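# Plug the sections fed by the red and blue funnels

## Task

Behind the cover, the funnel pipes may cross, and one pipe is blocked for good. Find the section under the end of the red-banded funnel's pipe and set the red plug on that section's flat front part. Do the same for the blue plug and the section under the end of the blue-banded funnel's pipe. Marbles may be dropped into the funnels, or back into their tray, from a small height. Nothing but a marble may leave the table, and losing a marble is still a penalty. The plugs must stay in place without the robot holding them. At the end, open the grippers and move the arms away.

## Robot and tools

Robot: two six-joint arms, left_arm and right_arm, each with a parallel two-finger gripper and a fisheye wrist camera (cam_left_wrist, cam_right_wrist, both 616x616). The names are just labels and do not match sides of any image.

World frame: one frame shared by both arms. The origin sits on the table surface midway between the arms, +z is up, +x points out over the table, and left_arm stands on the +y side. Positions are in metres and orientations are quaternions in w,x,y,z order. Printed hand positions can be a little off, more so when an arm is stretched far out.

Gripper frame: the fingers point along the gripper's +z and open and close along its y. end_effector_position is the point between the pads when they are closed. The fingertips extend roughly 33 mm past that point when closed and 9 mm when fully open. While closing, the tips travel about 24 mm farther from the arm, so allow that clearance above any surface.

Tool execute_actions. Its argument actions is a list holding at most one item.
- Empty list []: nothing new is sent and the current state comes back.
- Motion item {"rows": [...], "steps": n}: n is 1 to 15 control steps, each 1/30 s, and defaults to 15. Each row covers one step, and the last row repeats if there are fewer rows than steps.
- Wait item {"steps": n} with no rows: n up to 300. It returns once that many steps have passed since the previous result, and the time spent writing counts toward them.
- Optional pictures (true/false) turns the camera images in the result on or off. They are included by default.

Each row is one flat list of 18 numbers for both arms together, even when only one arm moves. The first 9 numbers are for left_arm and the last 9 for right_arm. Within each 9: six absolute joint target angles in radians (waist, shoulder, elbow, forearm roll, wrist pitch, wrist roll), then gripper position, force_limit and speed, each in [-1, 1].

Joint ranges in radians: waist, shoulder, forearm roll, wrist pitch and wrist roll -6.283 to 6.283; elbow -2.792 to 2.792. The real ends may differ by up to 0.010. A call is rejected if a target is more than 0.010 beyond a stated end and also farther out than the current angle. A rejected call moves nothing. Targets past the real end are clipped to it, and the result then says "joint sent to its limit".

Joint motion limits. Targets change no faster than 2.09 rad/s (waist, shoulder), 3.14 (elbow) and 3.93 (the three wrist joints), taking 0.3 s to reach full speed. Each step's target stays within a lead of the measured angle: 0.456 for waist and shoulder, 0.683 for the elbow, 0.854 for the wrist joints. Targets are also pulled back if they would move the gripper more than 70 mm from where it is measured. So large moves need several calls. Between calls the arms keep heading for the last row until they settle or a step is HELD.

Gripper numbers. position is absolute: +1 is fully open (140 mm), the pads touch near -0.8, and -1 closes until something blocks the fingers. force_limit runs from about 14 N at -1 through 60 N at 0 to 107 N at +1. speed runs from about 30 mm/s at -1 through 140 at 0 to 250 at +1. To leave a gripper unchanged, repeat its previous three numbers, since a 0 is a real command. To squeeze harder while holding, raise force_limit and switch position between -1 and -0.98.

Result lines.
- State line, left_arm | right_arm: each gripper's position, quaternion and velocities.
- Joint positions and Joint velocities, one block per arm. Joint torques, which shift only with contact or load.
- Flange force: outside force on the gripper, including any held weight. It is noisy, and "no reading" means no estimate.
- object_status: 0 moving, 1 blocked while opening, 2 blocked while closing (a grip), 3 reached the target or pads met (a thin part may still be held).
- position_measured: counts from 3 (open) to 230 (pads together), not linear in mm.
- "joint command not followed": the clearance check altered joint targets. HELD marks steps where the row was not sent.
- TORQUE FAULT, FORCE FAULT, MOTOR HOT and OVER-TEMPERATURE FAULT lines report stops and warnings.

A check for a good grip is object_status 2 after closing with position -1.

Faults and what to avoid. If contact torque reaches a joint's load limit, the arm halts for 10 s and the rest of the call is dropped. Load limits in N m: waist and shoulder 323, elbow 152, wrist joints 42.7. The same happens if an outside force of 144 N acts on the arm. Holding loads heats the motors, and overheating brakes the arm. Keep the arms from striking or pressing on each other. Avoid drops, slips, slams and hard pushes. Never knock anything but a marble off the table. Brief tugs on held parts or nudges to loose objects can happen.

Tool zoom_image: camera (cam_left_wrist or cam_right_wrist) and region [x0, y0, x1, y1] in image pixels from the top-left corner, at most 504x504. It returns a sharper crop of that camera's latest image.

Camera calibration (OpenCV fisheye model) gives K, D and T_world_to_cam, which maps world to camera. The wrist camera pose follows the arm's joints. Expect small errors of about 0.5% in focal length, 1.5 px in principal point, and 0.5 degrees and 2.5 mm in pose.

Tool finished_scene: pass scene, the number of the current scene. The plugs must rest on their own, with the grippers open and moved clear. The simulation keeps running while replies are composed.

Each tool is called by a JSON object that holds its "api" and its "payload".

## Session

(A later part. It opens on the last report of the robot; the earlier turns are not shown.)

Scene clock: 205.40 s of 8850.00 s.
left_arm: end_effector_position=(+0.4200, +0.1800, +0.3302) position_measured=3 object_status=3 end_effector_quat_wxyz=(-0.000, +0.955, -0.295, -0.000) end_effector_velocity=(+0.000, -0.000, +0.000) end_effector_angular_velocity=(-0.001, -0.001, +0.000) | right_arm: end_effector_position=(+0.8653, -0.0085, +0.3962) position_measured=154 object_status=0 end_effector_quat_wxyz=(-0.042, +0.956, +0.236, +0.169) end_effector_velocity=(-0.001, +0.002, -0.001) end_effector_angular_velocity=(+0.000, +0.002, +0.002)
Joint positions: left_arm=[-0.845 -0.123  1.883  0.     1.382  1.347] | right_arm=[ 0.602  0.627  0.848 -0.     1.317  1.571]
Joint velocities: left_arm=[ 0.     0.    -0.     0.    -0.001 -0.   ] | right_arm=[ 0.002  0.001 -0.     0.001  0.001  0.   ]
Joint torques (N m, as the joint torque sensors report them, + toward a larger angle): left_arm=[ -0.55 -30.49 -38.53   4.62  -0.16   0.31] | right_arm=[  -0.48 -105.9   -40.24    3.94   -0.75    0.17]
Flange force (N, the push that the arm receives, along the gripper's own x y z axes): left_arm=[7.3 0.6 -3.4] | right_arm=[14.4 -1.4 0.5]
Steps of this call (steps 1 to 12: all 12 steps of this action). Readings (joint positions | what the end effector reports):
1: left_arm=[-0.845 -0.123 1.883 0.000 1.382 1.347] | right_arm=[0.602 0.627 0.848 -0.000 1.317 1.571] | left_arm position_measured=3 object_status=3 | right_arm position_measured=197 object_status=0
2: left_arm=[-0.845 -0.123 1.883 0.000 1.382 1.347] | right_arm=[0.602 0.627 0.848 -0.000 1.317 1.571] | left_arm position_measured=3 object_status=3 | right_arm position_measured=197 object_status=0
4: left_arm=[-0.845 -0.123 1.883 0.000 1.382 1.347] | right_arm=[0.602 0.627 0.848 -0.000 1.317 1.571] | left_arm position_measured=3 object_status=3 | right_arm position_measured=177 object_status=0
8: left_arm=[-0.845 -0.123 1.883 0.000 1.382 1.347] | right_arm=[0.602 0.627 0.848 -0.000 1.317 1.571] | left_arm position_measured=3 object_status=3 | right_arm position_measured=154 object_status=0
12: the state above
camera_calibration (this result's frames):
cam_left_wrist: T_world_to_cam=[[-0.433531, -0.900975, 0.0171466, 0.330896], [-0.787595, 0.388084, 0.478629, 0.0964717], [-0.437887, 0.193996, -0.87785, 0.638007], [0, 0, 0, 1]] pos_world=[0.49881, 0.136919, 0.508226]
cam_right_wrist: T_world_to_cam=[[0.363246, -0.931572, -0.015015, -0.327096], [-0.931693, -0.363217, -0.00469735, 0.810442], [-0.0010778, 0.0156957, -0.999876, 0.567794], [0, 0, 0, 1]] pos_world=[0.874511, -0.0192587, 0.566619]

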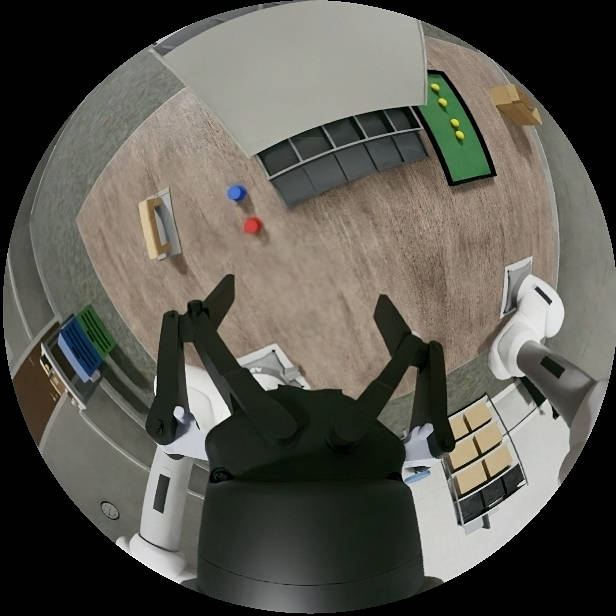

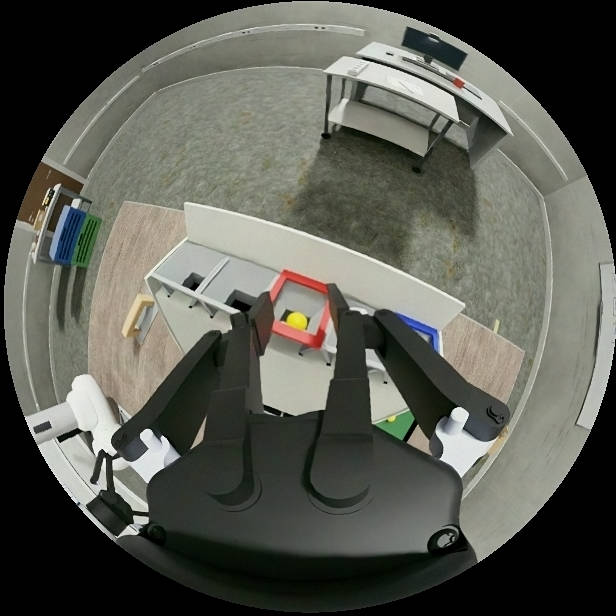

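{"api": "execute_actions", "payload": {"actions": [{"rows": [[-0.845,-0.123,1.883,0,1.382,1.347,1,0,0, 0.3726,0.085,1.5166,0,1.54,1.825,-0.2,-0.5,0]], "steps": 15}], "pictures": false}}

{"api": "execute_actions", "payload": {"actions": [{"rows": [[-0.845,-0.123,1.883,0,1.382,1.347,1,0,0, 0.3726,0.085,1.5166,0,1.54,1.825,-0.2,-0.5,0]], "steps": 10}], "pictures": false}}

{"api": "execute_actions", "payload": {"actions": [{"rows": [[-0.845,-0.123,1.883,0,1.382,1.347,1,0,0, 0.3726,0.2754,1.9519,0,0.9143,1.825,-0.2,-0.5,0]], "steps": 15}], "pictures": false}}

{"api": "execute_actions", "payload": {"actions": [{"steps": 20}]}}

Scene clock: 221.50 s of 8850.00 s.
left_arm: end_effector_position=(+0.4200, +0.1800, +0.3302) position_measured=3 object_status=3 end_effector_quat_wxyz=(-0.000, +0.955, -0.295, -0.000) end_effector_velocity=(-0.000, -0.000, +0.000) end_effector_angular_velocity=(+0.000, -0.000, -0.001) | right_arm: end_effector_position=(+0.7167, -0.2022, +0.4193) position_measured=154 object_status=3 end_effector_quat_wxyz=(-0.019, +0.991, +0.109, +0.073) end_effector_velocity=(-0.402, -0.391, +0.047) end_effector_angular_velocity=(-0.096, +0.387, -0.578)
Joint positions: left_arm=[-0.845 -0.123  1.883  0.     1.382  1.347] | right_arm=[0.476 0.338 1.214 0.    1.439 1.71 ]
Joint velocities: left_arm=[-0.001 -0.     0.     0.     0.    -0.   ] | right_arm=[-0.276 -0.675  0.803 -0.     0.268  0.305]
Joint torques (N m, as the joint torque sensors report them, + toward a larger angle): left_arm=[ -0.14 -30.26 -38.65   4.63  -0.24   0.21] | right_arm=[ -1.78 -80.99 -39.11   4.21  -0.54   0.11]
Flange force (N, the push that the arm receives, along the gripper's own x y z axes): left_arm=[6.7 1.5 -3.4] | right_arm=[11.3 -6.8 -2.2]
Steps of this call (steps 1 to 15: the robot went on to your last target; steps 16 to 90: nothing new was sent; then 12.60 s passed at rest; steps 91 to 105: all 15 steps of this action). Readings (joint positions | what the end effector reports):
91: left_arm=[-0.845 -0.123 1.883 0.000 1.382 1.347] | right_arm=[0.602 0.626 0.848 0.000 1.317 1.571] | left_arm position_measured=3 object_status=3 | right_arm position_measured=154 object_status=3
92: left_arm=[-0.845 -0.123 1.883 0.000 1.382 1.347] | right_arm=[0.599 0.622 0.856 0.000 1.319 1.573] | left_arm position_measured=3 object_status=3 | right_arm position_measured=154 object_status=3
94: left_arm=[-0.845 -0.123 1.883 0.000 1.382 1.347] | right_arm=[0.583 0.589 0.905 0.000 1.336 1.592] | left_arm position_measured=3 object_status=3 | right_arm position_measured=154 object_status=3
98: left_arm=[-0.845 -0.123 1.883 0.000 1.382 1.347] | right_arm=[0.542 0.498 1.022 0.000 1.375 1.637] | left_arm position_measured=3 object_status=3 | right_arm position_measured=154 object_status=3
105: the state above

Scene clock: 221.83 s of 8850.00 s.
left_arm: end_effector_position=(+0.4200, +0.1800, +0.3302) position_measured=3 object_status=3 end_effector_quat_wxyz=(-0.000, +0.955, -0.295, -0.000) end_effector_velocity=(+0.000, +0.000, -0.001) end_effector_angular_velocity=(+0.001, +0.001, +0.000) | right_arm: end_effector_position=(+0.5692, -0.3201, +0.4220) position_measured=154 object_status=3 end_effector_quat_wxyz=(-0.002, +1.000, +0.013, +0.008) end_effector_velocity=(-0.396, -0.259, -0.019) end_effector_angular_velocity=(-0.081, +0.312, -0.483)
Joint positions: left_arm=[-0.845 -0.123  1.883  0.     1.382  1.347] | right_arm=[0.384 0.113 1.483 0.    1.529 1.812]
Joint velocities: left_arm=[ 0.001  0.001  0.    -0.     0.     0.   ] | right_arm=[-0.229 -0.567  0.669  0.     0.221  0.253]
Joint torques (N m, as the joint torque sensors report them, + toward a larger angle): left_arm=[ -1.27 -31.08 -38.93   4.63  -0.27   0.18] | right_arm=[  1.35 -42.22 -40.2    4.4   -0.43   0.31]
Flange force (N, the push that the arm receives, along the gripper's own x y z axes): left_arm=[8.1 -1.1 -2.4] | right_arm=[5.8 -2.9 -3.0]
Steps of this call (steps 1 to 10: all 10 steps of this action). Readings (joint positions | what the end effector reports):
1: left_arm=[-0.845 -0.123 1.883 0.000 1.382 1.347] | right_arm=[0.467 0.315 1.241 0.000 1.448 1.720] | left_arm position_measured=3 object_status=3 | right_arm position_measured=154 object_status=3
2: left_arm=[-0.845 -0.123 1.883 0.000 1.382 1.347] | right_arm=[0.458 0.292 1.268 0.000 1.457 1.731] | left_arm position_measured=3 object_status=3 | right_arm position_measured=154 object_status=3
4: left_arm=[-0.845 -0.123 1.883 0.000 1.382 1.347] | right_arm=[0.439 0.247 1.323 0.000 1.475 1.751] | left_arm position_measured=3 object_status=3 | right_arm position_measured=154 object_status=3
8: left_arm=[-0.845 -0.123 1.883 0.000 1.382 1.347] | right_arm=[0.402 0.156 1.431 0.000 1.511 1.792] | left_arm position_measured=3 object_status=3 | right_arm position_measured=154 object_status=3
10: the state above

Scene clock: 222.33 s of 8850.00 s.
left_arm: end_effector_position=(+0.4200, +0.1800, +0.3302) position_measured=3 object_status=3 end_effector_quat_wxyz=(-0.000, +0.955, -0.295, -0.000) end_effector_velocity=(-0.001, +0.001, -0.001) end_effector_angular_velocity=(+0.003, +0.003, -0.001) | right_arm: end_effector_position=(+0.5671, -0.3275, +0.1636) position_measured=154 object_status=3 end_effector_quat_wxyz=(-0.000, +1.000, +0.002, +0.000) end_effector_velocity=(-0.072, -0.024, -0.592) end_effector_angular_velocity=(-0.003, +0.010, -0.019)
Joint positions: left_arm=[-0.845 -0.123  1.883  0.     1.382  1.347] | right_arm=[0.374 0.221 1.836 0.    1.084 1.823]
Joint velocities: left_arm=[-0.     0.001 -0.     0.     0.003  0.   ] | right_arm=[-0.009  0.356  0.745  0.    -1.09   0.01 ]
Joint torques (N m, as the joint torque sensors report them, + toward a larger angle): left_arm=[ -1.36 -29.94 -38.74   4.64  -0.16   0.24] | right_arm=[  0.65 -62.46 -35.07   3.56   0.53  -0.01]
Flange force (N, the push that the arm receives, along the gripper's own x y z axes): left_arm=[6.3 -1.5 -3.3] | right_arm=[4.4 -0.6 0.9]
Steps of this call (steps 1 to 15: all 15 steps of this action). Readings (joint positions | what the end effector reports):
1: left_arm=[-0.845 -0.123 1.883 0.000 1.382 1.347] | right_arm=[0.378 0.097 1.503 0.000 1.534 1.819] | left_arm position_measured=3 object_status=3 | right_arm position_measured=154 object_status=3
2: left_arm=[-0.845 -0.123 1.883 0.000 1.382 1.347] | right_arm=[0.376 0.088 1.523 0.000 1.532 1.821] | left_arm position_measured=3 object_status=3 | right_arm position_measured=154 object_status=3
4: left_arm=[-0.845 -0.123 1.883 0.000 1.382 1.347] | right_arm=[0.376 0.092 1.567 0.000 1.481 1.821] | left_arm position_measured=3 object_status=3 | right_arm position_measured=154 object_status=3
8: left_arm=[-0.845 -0.123 1.883 0.000 1.382 1.347] | right_arm=[0.375 0.139 1.663 0.000 1.338 1.821] | left_arm position_measured=3 object_status=3 | right_arm position_measured=154 object_status=3
15: the state above

Scene clock: 223.00 s of 8850.00 s.
left_arm: end_effector_position=(+0.4200, +0.1800, +0.3302) position_measured=3 object_status=3 end_effector_quat_wxyz=(-0.000, +0.955, -0.295, -0.000) end_effector_velocity=(+0.000, -0.000, +0.000) end_effector_angular_velocity=(-0.001, -0.001, -0.000) | right_arm: end_effector_position=(+0.5492, -0.3329, +0.0754) position_measured=154 object_status=3 end_effector_quat_wxyz=(-0.000, +1.000, +0.000, -0.000) end_effector_velocity=(-0.000, -0.000, -0.000) end_effector_angular_velocity=(+0.000, +0.001, -0.001)
Joint positions: left_arm=[-0.845 -0.123  1.883  0.     1.382  1.347] | right_arm=[0.373 0.275 1.952 0.    0.914 1.825]
Joint velocities: left_arm=[-0.    -0.001 -0.     0.    -0.001  0.   ] | right_arm=[-0.     0.    -0.     0.     0.001 -0.   ]
Joint torques (N m, as the joint torque sensors report them, + toward a larger angle): left_arm=[ -0.79 -31.07 -38.66   4.64  -0.23   0.18] | right_arm=[ -0.5  -62.41 -31.68   3.11   0.1    0.  ]
Flange force (N, the push that the arm receives, along the gripper's own x y z axes): left_arm=[7.5 -0.4 -3.4] | right_arm=[4.2 -1.9 0.9]
Steps of this call (steps 1 to 20: the robot went on to your last target). Readings (joint positions | what the end effector reports):
1: left_arm=[-0.845 -0.123 1.883 0.000 1.382 1.347] | right_arm=[0.374 0.233 1.862 0.000 1.047 1.824] | left_arm position_measured=3 object_status=3 | right_arm position_measured=154 object_status=3
2: left_arm=[-0.845 -0.123 1.883 0.000 1.382 1.347] | right_arm=[0.373 0.245 1.887 0.000 1.009 1.824] | left_arm position_measured=3 object_status=3 | right_arm position_measured=154 object_status=3
4: left_arm=[-0.845 -0.123 1.883 0.000 1.382 1.347] | right_arm=[0.373 0.267 1.934 0.000 0.941 1.825] | left_arm position_measured=3 object_status=3 | right_arm position_measured=154 object_status=3
8: left_arm=[-0.845 -0.123 1.883 0.000 1.382 1.347] | right_arm=[0.373 0.276 1.952 0.000 0.915 1.825] | left_arm position_measured=3 object_status=3 | right_arm position_measured=154 object_status=3
20: the state above
camera_calibration (this result's frames):
cam_left_wrist: T_world_to_cam=[[-0.433531, -0.900975, 0.0171466, 0.330896], [-0.787595, 0.388083, 0.478629, 0.0964717], [-0.437887, 0.193996, -0.87785, 0.638007], [0, 0, 0, 1]] pos_world=[0.498809, 0.136919, 0.508226]
cam_right_wrist: T_world_to_cam=[[-0.109761, -0.993661, 0.0243097, -0.283186], [-0.935013, 0.111518, 0.336621, 0.530716], [-0.337198, 0.014218, -0.941326, 0.431468], [0, 0, 0, 1]] pos_world=[0.610633, -0.34671, 0.234386]

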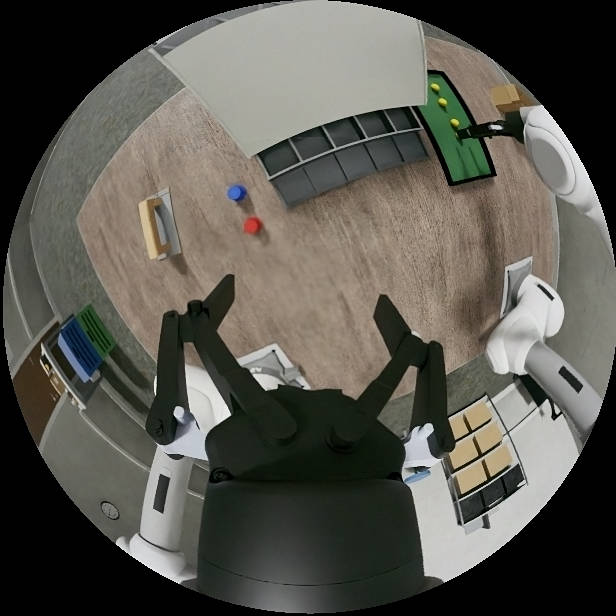

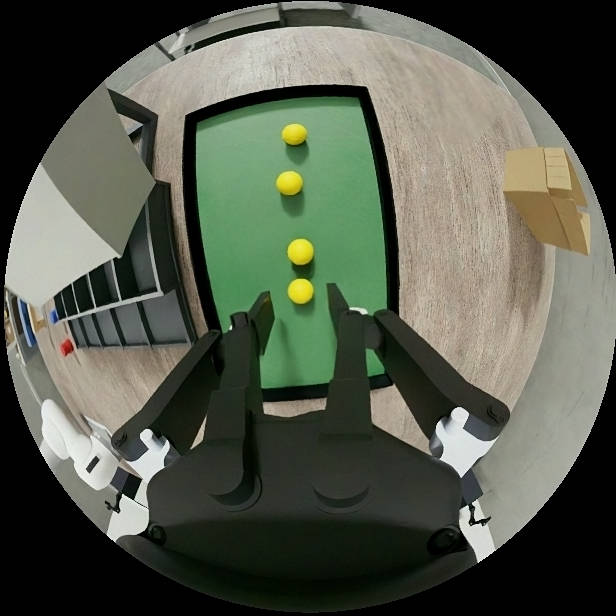

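{"api": "zoom_image", "payload": {"camera": "cam_left_wrist", "region": [240, 80, 450, 220]}}

Region (240, 80, 450, 220) of cam_left_wrist's 616x616 image, scaled by 2.400, with more detail than that image has.

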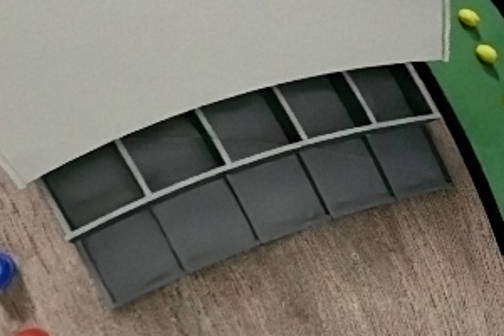

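{"api": "execute_actions", "payload": {"actions": [{"rows": [[-0.845,-0.123,1.883,0,1.382,1.347,1,0,0, 0.3726,0.3143,1.9779,0,0.8494,1.825,-0.2,-0.5,0]], "steps": 10}], "pictures": false}}

{"api": "execute_actions", "payload": {"actions": [{"rows": [[-0.845,-0.123,1.883,0,1.382,1.347,1,0,0, 0.3726,0.3143,1.9779,0,0.8494,1.825,-1,-0.5,-0.5]], "steps": 15}], "pictures": false}}

{"api": "execute_actions", "payload": {"actions": [{"steps": 6}], "pictures": false}}

Scene clock: 243.00 s of 8850.00 s.
left_arm: end_effector_position=(+0.4200, +0.1800, +0.3302) position_measured=3 object_status=3 end_effector_quat_wxyz=(-0.000, +0.955, -0.295, -0.000) end_effector_velocity=(-0.000, -0.000, -0.001) end_effector_angular_velocity=(+0.002, +0.003, -0.001) | right_arm: end_effector_position=(+0.5492, -0.3330, +0.0403) position_measured=154 object_status=3 end_effector_quat_wxyz=(+0.000, +1.000, +0.001, -0.000) end_effector_velocity=(+0.001, +0.000, -0.000) end_effector_angular_velocity=(-0.000, -0.001, +0.001)
Joint positions: left_arm=[-0.845 -0.123  1.883  0.     1.382  1.347] | right_arm=[ 0.373  0.314  1.978 -0.     0.849  1.825]
Joint velocities: left_arm=[-0.001  0.002 -0.001 -0.001  0.002  0.   ] | right_arm=[ 0.     0.001 -0.    -0.001 -0.001  0.   ]
Joint torques (N m, as the joint torque sensors report them, + toward a larger angle): left_arm=[ -1.14 -31.22 -38.71   4.66  -0.33   0.14] | right_arm=[ -1.78 -64.97 -30.64   3.09   0.1    0.29]
Flange force (N, the push that the arm receives, along the gripper's own x y z axes): left_arm=[9.3 -0.4 -2.7] | right_arm=[2.7 -3.6 2.5]
Steps of this call (steps 1 to 15: the robot went on to your last target; steps 16 to 90: nothing new was sent; then 16.67 s passed at rest; steps 91 to 100: all 10 steps of this action). Readings (joint positions | what the end effector reports):
91: left_arm=[-0.845 -0.123 1.883 0.000 1.382 1.347] | right_arm=[0.373 0.276 1.952 -0.000 0.913 1.825] | left_arm position_measured=3 object_status=3 | right_arm position_measured=154 object_status=3
92: left_arm=[-0.845 -0.123 1.883 0.000 1.382 1.347] | right_arm=[0.373 0.280 1.955 -0.000 0.904 1.825] | left_arm position_measured=3 object_status=3 | right_arm position_measured=154 object_status=3
94: left_arm=[-0.845 -0.123 1.883 0.000 1.382 1.347] | right_arm=[0.373 0.306 1.972 -0.000 0.862 1.825] | left_arm position_measured=3 object_status=3 | right_arm position_measured=154 object_status=3
98: left_arm=[-0.845 -0.123 1.883 0.000 1.382 1.347] | right_arm=[0.373 0.315 1.978 -0.000 0.850 1.825] | left_arm position_measured=3 object_status=3 | right_arm position_measured=154 object_status=3
100: the state above

Scene clock: 243.50 s of 8850.00 s.
left_arm: end_effector_position=(+0.4200, +0.1800, +0.3302) position_measured=3 object_status=3 end_effector_quat_wxyz=(-0.000, +0.955, -0.295, -0.000) end_effector_velocity=(+0.000, +0.000, +0.000) end_effector_angular_velocity=(+0.001, +0.001, +0.000) | right_arm: end_effector_position=(+0.5492, -0.3330, +0.0404) position_measured=197 object_status=0 end_effector_quat_wxyz=(+0.000, +1.000, +0.001, -0.000) end_effector_velocity=(+0.000, +0.001, +0.000) end_effector_angular_velocity=(+0.002, -0.001, -0.001)
Joint positions: left_arm=[-0.845 -0.123  1.883  0.     1.382  1.347] | right_arm=[ 0.373  0.314  1.978 -0.     0.849  1.825]
Joint velocities: left_arm=[ 0.     0.001 -0.001  0.     0.002 -0.   ] | right_arm=[ 0.001 -0.    -0.     0.002 -0.001  0.   ]
Joint torques (N m, as the joint torque sensors report them, + toward a larger angle): left_arm=[ -0.84 -29.59 -38.62   4.62  -0.21   0.28] | right_arm=[  0.27 -65.82 -29.54   2.83   0.04   0.03]
Flange force (N, the push that the arm receives, along the gripper's own x y z axes): left_arm=[6.0 -0.2 -3.4] | right_arm=[6.4 -1.8 1.8]
Steps of this call (steps 1 to 15: all 15 steps of this action). Readings (joint positions | what the end effector reports):
1: left_arm=[-0.845 -0.123 1.883 0.000 1.382 1.347] | right_arm=[0.373 0.314 1.978 -0.000 0.849 1.825] | left_arm position_measured=3 object_status=3 | right_arm position_measured=154 object_status=0
2: left_arm=[-0.845 -0.123 1.883 0.000 1.382 1.347] | right_arm=[0.373 0.314 1.978 -0.000 0.849 1.825] | left_arm position_measured=3 object_status=3 | right_arm position_measured=157 object_status=0
4: left_arm=[-0.845 -0.123 1.883 0.000 1.382 1.347] | right_arm=[0.373 0.314 1.978 -0.000 0.849 1.825] | left_arm position_measured=3 object_status=3 | right_arm position_measured=166 object_status=0
8: left_arm=[-0.845 -0.123 1.883 0.000 1.382 1.347] | right_arm=[0.373 0.314 1.978 -0.000 0.849 1.825] | left_arm position_measured=3 object_status=3 | right_arm position_measured=185 object_status=0
15: the state above

Scene clock: 243.70 s of 8850.00 s.
left_arm: end_effector_position=(+0.4200, +0.1800, +0.3302) position_measured=3 object_status=3 end_effector_quat_wxyz=(-0.000, +0.955, -0.295, -0.000) end_effector_velocity=(+0.001, -0.001, +0.001) end_effector_angular_velocity=(-0.002, -0.002, +0.001) | right_arm: end_effector_position=(+0.5492, -0.3329, +0.0404) position_measured=197 object_status=2 end_effector_quat_wxyz=(+0.000, +1.000, +0.000, -0.000) end_effector_velocity=(+0.000, +0.000, +0.000) end_effector_angular_velocity=(+0.000, -0.001, +0.001)
Joint positions: left_arm=[-0.845 -0.123  1.883  0.     1.382  1.347] | right_arm=[ 0.373  0.314  1.978 -0.     0.849  1.825]
Joint velocities: left_arm=[ 0.001  0.    -0.002 -0.    -0.001  0.   ] | right_arm=[ 0.001 -0.001  0.    -0.    -0.001 -0.   ]
Joint torques (N m, as the joint torque sensors report them, + toward a larger angle): left_arm=[ -1.27 -30.96 -38.54   4.64  -0.15   0.32] | right_arm=[ -0.99 -65.02 -29.89   3.18   0.11   0.1 ]
Flange force (N, the push that the arm receives, along the gripper's own x y z axes): left_arm=[8.2 -0.9 -3.6] | right_arm=[4.1 -3.1 1.2]
Steps of this call (steps 1 to 6: the robot went on to your last target). Readings (joint positions | what the end effector reports):
1: left_arm=[-0.845 -0.123 1.883 0.000 1.382 1.347] | right_arm=[0.373 0.314 1.978 -0.000 0.849 1.825] | left_arm position_measured=3 object_status=3 | right_arm position_measured=197 object_status=2
2: left_arm=[-0.845 -0.123 1.883 0.000 1.382 1.347] | right_arm=[0.373 0.314 1.978 -0.000 0.849 1.825] | left_arm position_measured=3 object_status=3 | right_arm position_measured=197 object_status=2
4: left_arm=[-0.845 -0.123 1.883 0.000 1.382 1.347] | right_arm=[0.373 0.314 1.978 -0.000 0.849 1.825] | left_arm position_measured=3 object_status=3 | right_arm position_measured=197 object_status=2
6: the state above

{"api": "execute_actions", "payload": {"actions": [{"rows": [[-0.845,-0.123,1.883,0,1.382,1.347,1,0,0, 0.3726,0.2754,1.9519,0,0.9143,1.825,-1,-0.5,-0.5],[-0.845,-0.123,1.883,0,1.382,1.347,1,0,0, 0.3726,0.2754,1.9519,0,0.9143,1.825,-1,-0.5,-0.5],[-0.845,-0.123,1.883,0,1.382,1.347,1,0,0, 0.3726,0.2754,1.9519,0,0.9143,1.825,-1,-0.5,-0.5],[-0.845,-0.123,1.883,0,1.382,1.347,1,0,0, 0.3726,0.085,1.5166,0,1.54,1.7,-1,-0.5,-0.5]], "steps": 15}], "pictures": false}}

{"api": "execute_actions", "payload": {"actions": [{"rows": [[-0.845,-0.123,1.883,0,1.382,1.347,1,0,0, 0.3726,0.085,1.5166,0,1.54,1.7,-1,-0.5,-0.5]], "steps": 7}], "pictures": false}}

{"api": "execute_actions", "payload": {"actions": [{"rows": [[-0.845,-0.123,1.883,0,1.382,1.347,1,0,0, 0.469,0.4992,1.0507,0,1.2417,1.571,-1,-0.5,-0.5]], "steps": 15}], "pictures": false}}

{"api": "execute_actions", "payload": {"actions": [{"steps": 15}]}}

Scene clock: 252.80 s of 8850.00 s.
left_arm: end_effector_position=(+0.4200, +0.1800, +0.3302) position_measured=3 object_status=3 end_effector_quat_wxyz=(-0.000, +0.955, -0.295, -0.000) end_effector_velocity=(+0.000, +0.000, -0.001) end_effector_angular_velocity=(+0.001, +0.001, +0.001) | right_arm: end_effector_position=(+0.5730, -0.3267, +0.2816) position_measured=197 object_status=2 end_effector_quat_wxyz=(+0.000, +0.999, +0.038, -0.001) end_effector_velocity=(-0.034, -0.009, +0.602) end_effector_angular_velocity=(+0.004, -0.013, +0.215)
Joint positions: left_arm=[-0.845 -0.123  1.883  0.     1.382  1.347] | right_arm=[0.373 0.159 1.684 0.    1.3   1.749]
Joint velocities: left_arm=[ 0.     0.001  0.001 -0.    -0.001 -0.   ] | right_arm=[-0.001 -0.326 -0.733  0.     1.045 -0.216]
Joint torques (N m, as the joint torque sensors report them, + toward a larger angle): left_arm=[ -0.39 -29.7  -38.49   4.59  -0.34   0.34] | right_arm=[ -0.22 -63.14 -36.82   3.71   0.16  -0.19]
Flange force (N, the push that the arm receives, along the gripper's own x y z axes): left_arm=[5.9 0.7 -3.7] | right_arm=[10.0 -3.8 -1.4]
Steps of this call (steps 1 to 15: the robot went on to your last target; steps 16 to 90: nothing new was sent; then 5.60 s passed at rest; steps 91 to 105: all 15 steps of this action). Readings (joint positions | what the end effector reports):
91: left_arm=[-0.845 -0.123 1.883 0.000 1.382 1.347] | right_arm=[0.373 0.314 1.978 0.000 0.850 1.825] | left_arm position_measured=3 object_status=3 | right_arm position_measured=197 object_status=2
92: left_arm=[-0.845 -0.123 1.883 0.000 1.382 1.347] | right_arm=[0.373 0.309 1.974 0.000 0.859 1.825] | left_arm position_measured=3 object_status=3 | right_arm position_measured=197 object_status=2
94: left_arm=[-0.845 -0.123 1.883 0.000 1.382 1.347] | right_arm=[0.373 0.283 1.956 0.000 0.903 1.825] | left_arm position_measured=3 object_status=3 | right_arm position_measured=197 object_status=2
98: left_arm=[-0.845 -0.123 1.883 0.000 1.382 1.347] | right_arm=[0.373 0.238 1.862 0.000 1.046 1.802] | left_arm position_measured=3 object_status=3 | right_arm position_measured=197 object_status=2
105: the state above

Scene clock: 253.03 s of 8850.00 s.
left_arm: end_effector_position=(+0.4200, +0.1800, +0.3302) position_measured=3 object_status=3 end_effector_quat_wxyz=(-0.000, +0.955, -0.295, -0.000) end_effector_velocity=(+0.000, +0.000, -0.001) end_effector_angular_velocity=(+0.000, +0.001, +0.001) | right_arm: end_effector_position=(+0.5513, -0.3324, +0.4144) position_measured=197 object_status=2 end_effector_quat_wxyz=(-0.000, +0.998, +0.062, +0.001) end_effector_velocity=(-0.074, -0.020, +0.293) end_effector_angular_velocity=(+0.009, -0.034, +0.098)
Joint positions: left_arm=[-0.845 -0.123  1.883  0.     1.382  1.347] | right_arm=[0.373 0.088 1.524 0.    1.528 1.702]
Joint velocities: left_arm=[ 0.001  0.001  0.001 -0.001 -0.001  0.   ] | right_arm=[-0.001 -0.162 -0.347 -0.     0.474 -0.099]
Joint torques (N m, as the joint torque sensors report them, + toward a larger angle): left_arm=[ -0.26 -31.92 -38.26   4.71  -0.18   0.2 ] | right_arm=[ -4.48  -7.93 -17.31   1.59  -0.38  -0.16]
Flange force (N, the push that the arm receives, along the gripper's own x y z axes): left_arm=[10.0 1.5 -3.0] | right_arm=[1.2 -2.3 -1.3]
Steps of this call (steps 1 to 7: all 7 steps of this action). Readings (joint positions | what the end effector reports):
1: left_arm=[-0.845 -0.123 1.883 0.000 1.382 1.347] | right_arm=[0.373 0.148 1.660 0.000 1.336 1.742] | left_arm position_measured=3 object_status=3 | right_arm position_measured=197 object_status=2
2: left_arm=[-0.845 -0.123 1.883 0.000 1.382 1.347] | right_arm=[0.373 0.137 1.635 0.000 1.371 1.735] | left_arm position_measured=3 object_status=3 | right_arm position_measured=197 object_status=2
4: left_arm=[-0.845 -0.123 1.883 -0.000 1.382 1.347] | right_arm=[0.373 0.116 1.586 0.000 1.441 1.721] | left_arm position_measured=3 object_status=3 | right_arm position_measured=197 object_status=2
7: the state above

Scene clock: 253.53 s of 8850.00 s.
left_arm: end_effector_position=(+0.4200, +0.1800, +0.3302) position_measured=3 object_status=3 end_effector_quat_wxyz=(-0.000, +0.955, -0.295, -0.000) end_effector_velocity=(+0.000, -0.001, +0.001) end_effector_angular_velocity=(-0.002, -0.002, -0.000) | right_arm: end_effector_position=(+0.7692, -0.2183, +0.4132) position_measured=197 object_status=2 end_effector_quat_wxyz=(-0.021, +0.983, +0.138, +0.117) end_effector_velocity=(+0.479, +0.296, -0.069) end_effector_angular_velocity=(+0.122, -0.518, +0.346)
Joint positions: left_arm=[-0.845 -0.123  1.883  0.     1.382  1.347] | right_arm=[0.437 0.362 1.201 0.    1.34  1.613]
Joint velocities: left_arm=[-0.    -0.001 -0.001  0.    -0.001 -0.   ] | right_arm=[ 0.153  0.66  -0.721 -0.001 -0.469 -0.199]
Joint torques (N m, as the joint torque sensors report them, + toward a larger angle): left_arm=[ -0.92 -30.99 -38.61   4.67  -0.2    0.27] | right_arm=[ -0.39 -79.18 -38.56   4.06  -0.51  -0.02]
Flange force (N, the push that the arm receives, along the gripper's own x y z axes): left_arm=[8.1 -0.1 -3.2] | right_arm=[11.7 -3.2 -1.6]
Steps of this call (steps 1 to 15: all 15 steps of this action). Readings (joint positions | what the end effector reports):
1: left_arm=[-0.845 -0.123 1.883 0.000 1.382 1.347] | right_arm=[0.373 0.085 1.516 0.000 1.537 1.700] | left_arm position_measured=3 object_status=3 | right_arm position_measured=197 object_status=2
2: left_arm=[-0.845 -0.123 1.883 0.000 1.382 1.347] | right_arm=[0.374 0.088 1.507 0.000 1.537 1.697] | left_arm position_measured=3 object_status=3 | right_arm position_measured=197 object_status=2
4: left_arm=[-0.845 -0.123 1.883 0.000 1.382 1.347] | right_arm=[0.381 0.118 1.467 0.000 1.515 1.686] | left_arm position_measured=3 object_status=3 | right_arm position_measured=197 object_status=2
8: left_arm=[-0.845 -0.123 1.883 0.000 1.382 1.347] | right_arm=[0.402 0.208 1.370 0.000 1.451 1.659] | left_arm position_measured=3 object_status=3 | right_arm position_measured=197 object_status=2
15: the state above

Scene clock: 254.03 s of 8850.00 s.
left_arm: end_effector_position=(+0.4200, +0.1800, +0.3302) position_measured=3 object_status=3 end_effector_quat_wxyz=(-0.000, +0.955, -0.295, -0.000) end_effector_velocity=(-0.000, +0.000, +0.000) end_effector_angular_velocity=(-0.001, -0.001, -0.000) | right_arm: end_effector_position=(+0.8649, -0.1542, +0.3961) position_measured=197 object_status=2 end_effector_quat_wxyz=(-0.031, +0.970, +0.172, +0.171) end_effector_velocity=(+0.000, +0.001, -0.001) end_effector_angular_velocity=(-0.000, -0.000, +0.001)
Joint positions: left_arm=[-0.845 -0.123  1.883  0.     1.382  1.347] | right_arm=[0.469 0.499 1.051 0.    1.242 1.571]
Joint velocities: left_arm=[ 0.    -0.001  0.001  0.    -0.     0.   ] | right_arm=[ 0.001  0.     0.    -0.    -0.001 -0.   ]
Joint torques (N m, as the joint torque sensors report them, + toward a larger angle): left_arm=[ -0.6  -30.79 -38.75   4.64  -0.21   0.25] | right_arm=[ -1.93 -94.92 -40.6    3.93  -1.09   0.09]
Flange force (N, the push that the arm receives, along the gripper's own x y z axes): left_arm=[6.8 0.0 -3.2] | right_arm=[11.7 -3.1 0.2]
Steps of this call (steps 1 to 15: the robot went on to your last target). Readings (joint positions | what the end effector reports):
1: left_arm=[-0.845 -0.123 1.883 0.000 1.382 1.347] | right_arm=[0.442 0.385 1.177 0.000 1.324 1.606] | left_arm position_measured=3 object_status=3 | right_arm position_measured=197 object_status=2
2: left_arm=[-0.845 -0.123 1.883 0.000 1.382 1.347] | right_arm=[0.448 0.407 1.152 0.000 1.308 1.599] | left_arm position_measured=3 object_status=3 | right_arm position_measured=197 object_status=2
4: left_arm=[-0.845 -0.123 1.883 0.000 1.382 1.347] | right_arm=[0.458 0.452 1.103 0.000 1.276 1.585] | left_arm position_measured=3 object_status=3 | right_arm position_measured=197 object_status=2
8: left_arm=[-0.845 -0.123 1.883 0.000 1.382 1.347] | right_arm=[0.469 0.500 1.051 0.000 1.242 1.571] | left_arm position_measured=3 object_status=3 | right_arm position_measured=197 object_status=2
15: the state above
camera_calibration (this result's frames):
cam_left_wrist: T_world_to_cam=[[-0.433531, -0.900975, 0.0171466, 0.330896], [-0.787595, 0.388083, 0.478629, 0.0964717], [-0.437887, 0.193996, -0.87785, 0.638007], [0, 0, 0, 1]] pos_world=[0.498809, 0.136919, 0.508226]
cam_right_wrist: T_world_to_cam=[[0.23654, -0.971501, -0.0152967, -0.359182], [-0.971621, -0.236498, -0.0045149, 0.811151], [0.000768594, 0.0159305, -0.999873, 0.568488], [0, 0, 0, 1]] pos_world=[0.872656, -0.166166, 0.566584]

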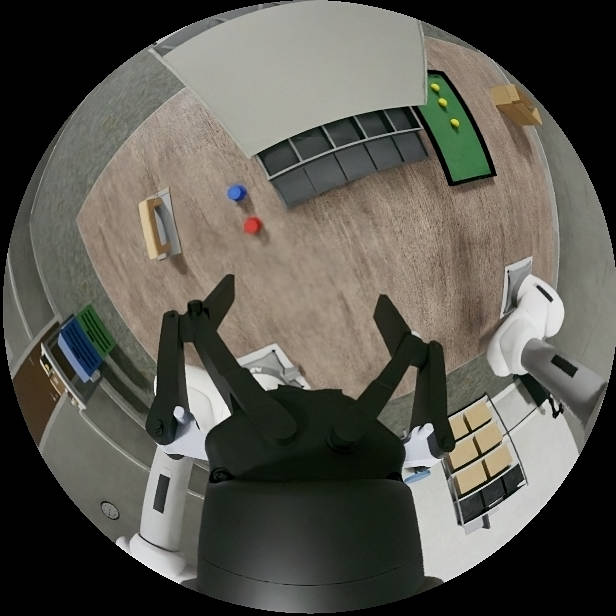

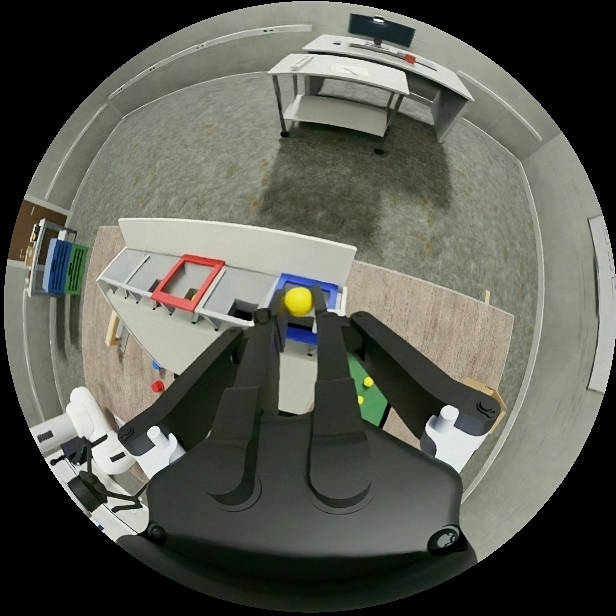

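{"api": "execute_actions", "payload": {"actions": [{"rows": [[-0.845,-0.123,1.883,0,1.382,1.347,1,0,0, 0.469,0.4992,1.0507,0,1.2417,1.571,-0.2,-0.5,0]], "steps": 12}]}}

{"api": "zoom_image", "payload": {"camera": "cam_right_wrist", "region": [90, 200, 370, 370]}}

Scene clock: 256.70 s of 8850.00 s.
left_arm: end_effector_position=(+0.4200, +0.1800, +0.3302) position_measured=3 object_status=3 end_effector_quat_wxyz=(-0.000, +0.955, -0.295, -0.000) end_effector_velocity=(-0.000, +0.000, +0.000) end_effector_angular_velocity=(+0.001, +0.000, -0.000) | right_arm: end_effector_position=(+0.8648, -0.1543, +0.3962) position_measured=154 object_status=0 end_effector_quat_wxyz=(-0.030, +0.970, +0.172, +0.171) end_effector_velocity=(-0.000, +0.001, -0.000) end_effector_angular_velocity=(+0.000, -0.000, +0.001)
Joint positions: left_arm=[-0.845 -0.123  1.883  0.     1.382  1.347] | right_arm=[ 0.469  0.499  1.051 -0.     1.242  1.571]
Joint velocities: left_arm=[-0.    -0.001  0.     0.001  0.001 -0.   ] | right_arm=[ 0.001  0.     0.     0.    -0.001  0.   ]
Joint torques (N m, as the joint torque sensors report them, + toward a larger angle): left_arm=[ -1.29 -30.67 -38.48   4.63  -0.22   0.26] | right_arm=[ -0.45 -94.79 -40.7    4.09  -0.79  -0.05]
Flange force (N, the push that the arm receives, along the gripper's own x y z axes): left_arm=[7.8 -1.0 -3.4] | right_arm=[10.7 -1.3 0.5]
Steps of this call (steps 1 to 15: the robot went on to your last target; steps 16 to 68: nothing new was sent; steps 69 to 80: all 12 steps of this action). Readings (joint positions | what the end effector reports):
69: left_arm=[-0.845 -0.123 1.883 0.000 1.382 1.347] | right_arm=[0.469 0.499 1.051 -0.000 1.242 1.571] | left_arm position_measured=3 object_status=3 | right_arm position_measured=197 object_status=0
70: left_arm=[-0.845 -0.123 1.883 0.000 1.382 1.347] | right_arm=[0.469 0.499 1.051 -0.000 1.242 1.571] | left_arm position_measured=3 object_status=3 | right_arm position_measured=197 object_status=0
72: left_arm=[-0.845 -0.123 1.883 0.000 1.382 1.347] | right_arm=[0.469 0.499 1.051 -0.000 1.242 1.571] | left_arm position_measured=3 object_status=3 | right_arm position_measured=177 object_status=0
76: left_arm=[-0.845 -0.123 1.883 -0.000 1.382 1.347] | right_arm=[0.469 0.499 1.051 -0.000 1.242 1.571] | left_arm position_measured=3 object_status=3 | right_arm position_measured=154 object_status=0
80: the state above
camera_calibration (this result's frames):
cam_left_wrist: T_world_to_cam=[[-0.433531, -0.900975, 0.0171467, 0.330896], [-0.787595, 0.388083, 0.478629, 0.0964717], [-0.437887, 0.193996, -0.87785, 0.638007], [0, 0, 0, 1]] pos_world=[0.498809, 0.136919, 0.508226]
cam_right_wrist: T_world_to_cam=[[0.236545, -0.971502, -0.0151707, -0.359284], [-0.97162, -0.236504, -0.00449614, 0.811052], [0.000780094, 0.0158037, -0.999875, 0.568483], [0, 0, 0, 1]] pos_world=[0.872578, -0.166213, 0.566608]

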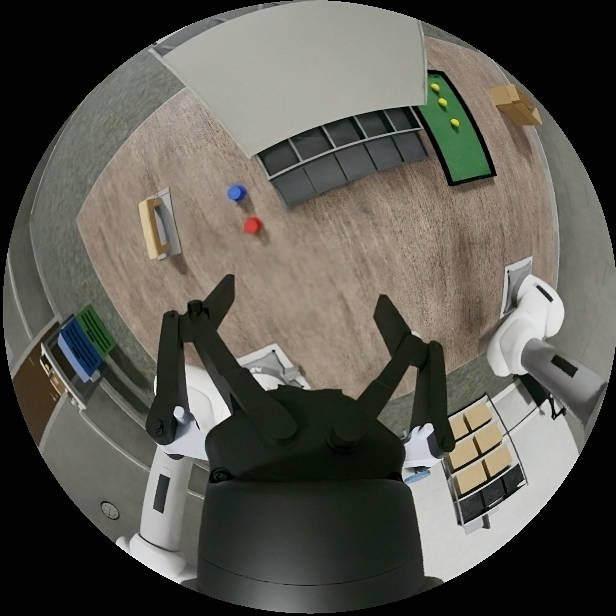

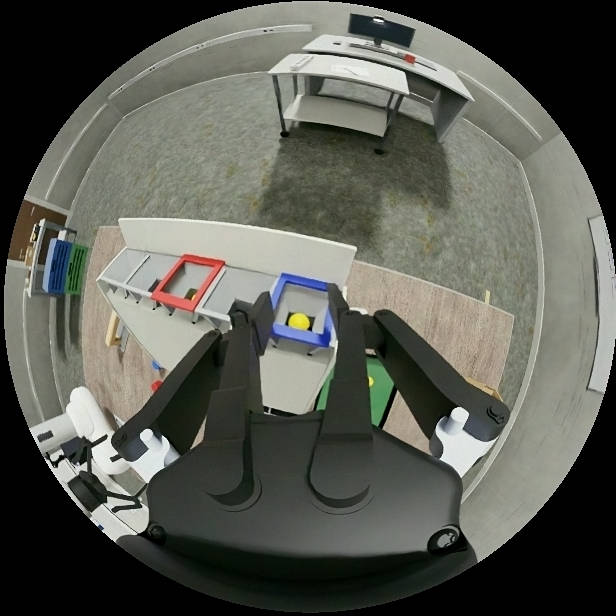

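Region (90, 200, 370, 370) of cam_right_wrist's 616x616 image, scaled by 1.800, with more detail than that image has; it fills the top 306 rows of this view, and the rest is white.

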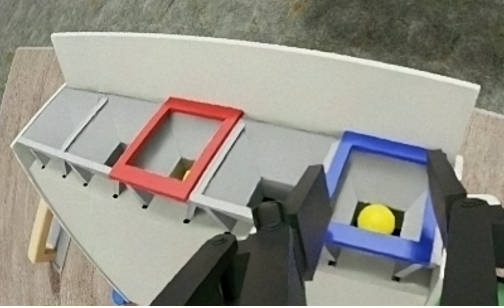

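{"api": "execute_actions", "payload": {"actions": [{"rows": [[-0.845,-0.123,1.883,0,1.382,1.347,1,0,0, 0.3496,0.1448,1.4494,0,1.5474,1.8024,-0.2,-0.5,0]], "steps": 15}], "pictures": false}}

{"api": "execute_actions", "payload": {"actions": [{"rows": [[-0.845,-0.123,1.883,0,1.382,1.347,1,0,0, 0.3496,0.1448,1.4494,0,1.5474,1.8024,-0.2,-0.5,0],[-0.845,-0.123,1.883,0,1.382,1.347,1,0,0, 0.3496,0.1448,1.4494,0,1.5474,1.8024,-0.2,-0.5,0],[-0.845,-0.123,1.883,0,1.382,1.347,1,0,0, 0.3496,0.3258,1.8807,0,0.9351,1.8024,-0.2,-0.5,0]], "steps": 15}], "pictures": false}}

{"api": "execute_actions", "payload": {"actions": [{"steps": 20}]}}

Scene clock: 270.83 s of 8850.00 s.
left_arm: end_effector_position=(+0.4200, +0.1800, +0.3302) position_measured=3 object_status=3 end_effector_quat_wxyz=(-0.000, +0.955, -0.295, -0.000) end_effector_velocity=(-0.000, +0.000, -0.001) end_effector_angular_velocity=(+0.002, +0.001, -0.000) | right_arm: end_effector_position=(+0.6594, -0.3005, +0.4179) position_measured=154 object_status=3 end_effector_quat_wxyz=(-0.009, +0.998, +0.041, +0.040) end_effector_velocity=(-0.506, -0.290, +0.028) end_effector_angular_velocity=(-0.123, +0.590, -0.606)
Joint positions: left_arm=[-0.845 -0.123  1.883  0.     1.382  1.347] | right_arm=[ 0.378  0.228  1.356 -0.     1.476  1.748]
Joint velocities: left_arm=[-0.     0.001  0.001  0.    -0.001  0.   ] | right_arm=[-0.207 -0.614  0.688 -0.     0.527  0.4  ]
Joint torques (N m, as the joint torque sensors report them, + toward a larger angle): left_arm=[ -1.35 -30.74 -38.52   4.63  -0.28   0.31] | right_arm=[  0.82 -67.43 -38.87   4.12   0.     0.16]
Flange force (N, the push that the arm receives, along the gripper's own x y z axes): left_arm=[8.2 -0.8 -3.2] | right_arm=[7.9 -1.9 -2.2]
Steps of this call (steps 1 to 15: the robot went on to your last target; steps 16 to 160: nothing new was sent; then 8.30 s passed at rest; steps 161 to 175: all 15 steps of this action). Readings (joint positions | what the end effector reports):
161: left_arm=[-0.845 -0.123 1.883 0.000 1.382 1.347] | right_arm=[0.469 0.499 1.051 -0.000 1.242 1.571] | left_arm position_measured=3 object_status=3 | right_arm position_measured=154 object_status=3
162: left_arm=[-0.845 -0.123 1.883 0.000 1.382 1.347] | right_arm=[0.467 0.494 1.058 -0.000 1.246 1.574] | left_arm position_measured=3 object_status=3 | right_arm position_measured=154 object_status=3
164: left_arm=[-0.845 -0.123 1.883 0.000 1.382 1.347] | right_arm=[0.456 0.461 1.095 -0.000 1.275 1.596] | left_arm position_measured=3 object_status=3 | right_arm position_measured=154 object_status=3
168: left_arm=[-0.845 -0.123 1.883 0.000 1.382 1.347] | right_arm=[0.427 0.374 1.192 -0.000 1.350 1.652] | left_arm position_measured=3 object_status=3 | right_arm position_measured=154 object_status=3
175: the state above

Scene clock: 271.33 s of 8850.00 s.
left_arm: end_effector_position=(+0.4200, +0.1800, +0.3302) position_measured=3 object_status=3 end_effector_quat_wxyz=(-0.000, +0.955, -0.295, -0.000) end_effector_velocity=(-0.000, +0.000, +0.001) end_effector_angular_velocity=(-0.000, -0.000, -0.000) | right_arm: end_effector_position=(+0.6106, -0.3310, +0.2108) position_measured=154 object_status=3 end_effector_quat_wxyz=(-0.000, +1.000, +0.004, +0.000) end_effector_velocity=(-0.025, -0.014, -0.602) end_effector_angular_velocity=(-0.002, +0.009, -0.032)
Joint positions: left_arm=[-0.845 -0.123  1.883  0.     1.382  1.347] | right_arm=[ 0.352  0.249  1.708 -0.     1.185  1.797]
Joint velocities: left_arm=[-0.    -0.001 -0.    -0.     0.001 -0.   ] | right_arm=[-0.012  0.33   0.735 -0.    -1.056  0.021]
Joint torques (N m, as the joint torque sensors report them, + toward a larger angle): left_arm=[ -0.86 -30.73 -38.61   4.66  -0.24   0.27] | right_arm=[ -1.22 -69.16 -35.99   3.67   0.52   0.03]
Flange force (N, the push that the arm receives, along the gripper's own x y z axes): left_arm=[7.9 0.0 -3.1] | right_arm=[8.7 -4.5 0.9]
Steps of this call (steps 1 to 15: all 15 steps of this action). Readings (joint positions | what the end effector reports):
1: left_arm=[-0.845 -0.123 1.883 0.000 1.382 1.347] | right_arm=[0.371 0.207 1.379 -0.000 1.494 1.762] | left_arm position_measured=3 object_status=3 | right_arm position_measured=154 object_status=3
2: left_arm=[-0.845 -0.123 1.883 0.000 1.382 1.347] | right_arm=[0.364 0.187 1.402 -0.000 1.511 1.775] | left_arm position_measured=3 object_status=3 | right_arm position_measured=154 object_status=3
4: left_arm=[-0.845 -0.123 1.883 0.000 1.382 1.347] | right_arm=[0.355 0.154 1.447 -0.000 1.533 1.792] | left_arm position_measured=3 object_status=3 | right_arm position_measured=154 object_status=3
8: left_arm=[-0.845 -0.123 1.883 0.000 1.382 1.347] | right_arm=[0.355 0.172 1.536 -0.000 1.431 1.793] | left_arm position_measured=3 object_status=3 | right_arm position_measured=154 object_status=3
15: the state above

Scene clock: 272.00 s of 8850.00 s.
left_arm: end_effector_position=(+0.4200, +0.1800, +0.3302) position_measured=3 object_status=3 end_effector_quat_wxyz=(-0.000, +0.955, -0.295, -0.000) end_effector_velocity=(+0.000, -0.000, +0.001) end_effector_angular_velocity=(-0.001, -0.001, -0.000) | right_arm: end_effector_position=(+0.5892, -0.3379, +0.0754) position_measured=154 object_status=3 end_effector_quat_wxyz=(+0.000, +1.000, +0.000, -0.000) end_effector_velocity=(-0.001, -0.000, -0.001) end_effector_angular_velocity=(-0.000, +0.002, +0.000)
Joint positions: left_arm=[-0.845 -0.123  1.883  0.     1.382  1.347] | right_arm=[ 0.35   0.326  1.881 -0.     0.935  1.802]
Joint velocities: left_arm=[-0.    -0.001 -0.001  0.     0.001 -0.   ] | right_arm=[0.    0.001 0.    0.    0.001 0.   ]
Joint torques (N m, as the joint torque sensors report them, + toward a larger angle): left_arm=[ -1.08 -30.72 -38.72   4.65  -0.24   0.29] | right_arm=[ -0.48 -68.33 -31.81   3.05  -0.06   0.24]
Flange force (N, the push that the arm receives, along the gripper's own x y z axes): left_arm=[7.5 -0.5 -3.4] | right_arm=[5.4 -2.1 0.4]
Steps of this call (steps 1 to 20: the robot went on to your last target). Readings (joint positions | what the end effector reports):
1: left_arm=[-0.845 -0.123 1.883 0.000 1.382 1.347] | right_arm=[0.352 0.260 1.733 -0.000 1.149 1.798] | left_arm position_measured=3 object_status=3 | right_arm position_measured=154 object_status=3
2: left_arm=[-0.845 -0.123 1.883 0.000 1.382 1.347] | right_arm=[0.352 0.271 1.758 -0.000 1.113 1.799] | left_arm position_measured=3 object_status=3 | right_arm position_measured=154 object_status=3
4: left_arm=[-0.845 -0.123 1.883 0.000 1.382 1.347] | right_arm=[0.351 0.294 1.808 -0.000 1.039 1.800] | left_arm position_measured=3 object_status=3 | right_arm position_measured=154 object_status=3
8: left_arm=[-0.845 -0.123 1.883 0.000 1.382 1.347] | right_arm=[0.350 0.326 1.880 -0.000 0.938 1.802] | left_arm position_measured=3 object_status=3 | right_arm position_measured=154 object_status=3
20: the state above
camera_calibration (this result's frames):
cam_left_wrist: T_world_to_cam=[[-0.433531, -0.900975, 0.0171466, 0.330896], [-0.787595, 0.388083, 0.478629, 0.0964717], [-0.437887, 0.193996, -0.87785, 0.638007], [0, 0, 0, 1]] pos_world=[0.498809, 0.136919, 0.508226]
cam_right_wrist: T_world_to_cam=[[-0.110056, -0.993625, 0.0244412, -0.283603], [-0.934983, 0.11184, 0.336598, 0.568794], [-0.337185, 0.0141924, -0.941331, 0.445034], [0, 0, 0, 1]] pos_world=[0.650659, -0.351725, 0.234401]

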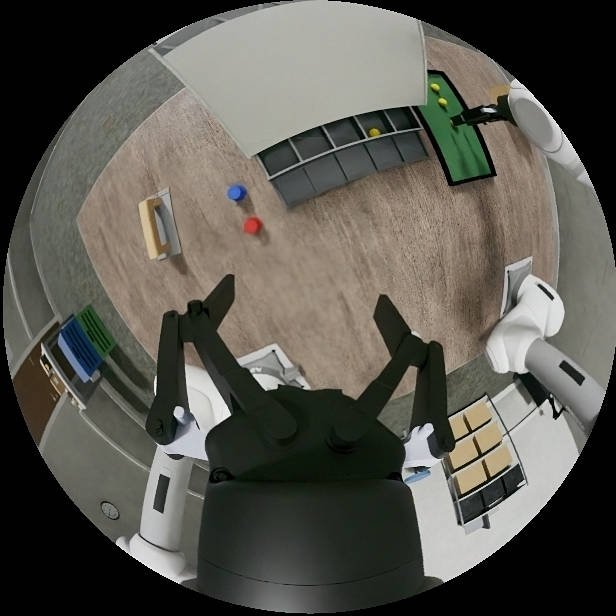

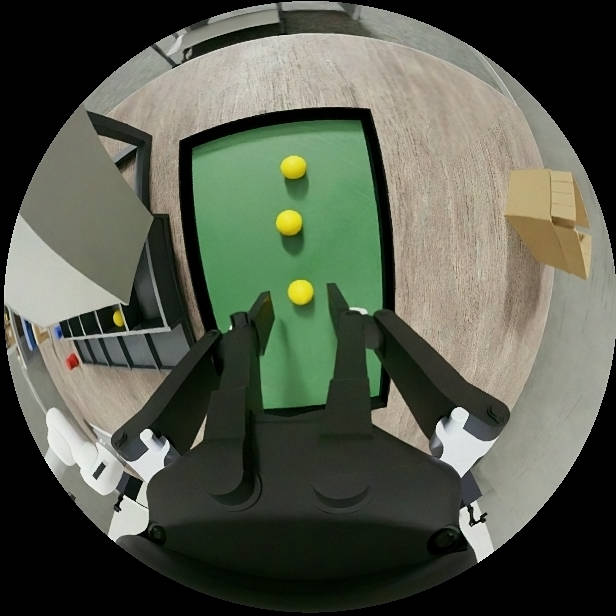

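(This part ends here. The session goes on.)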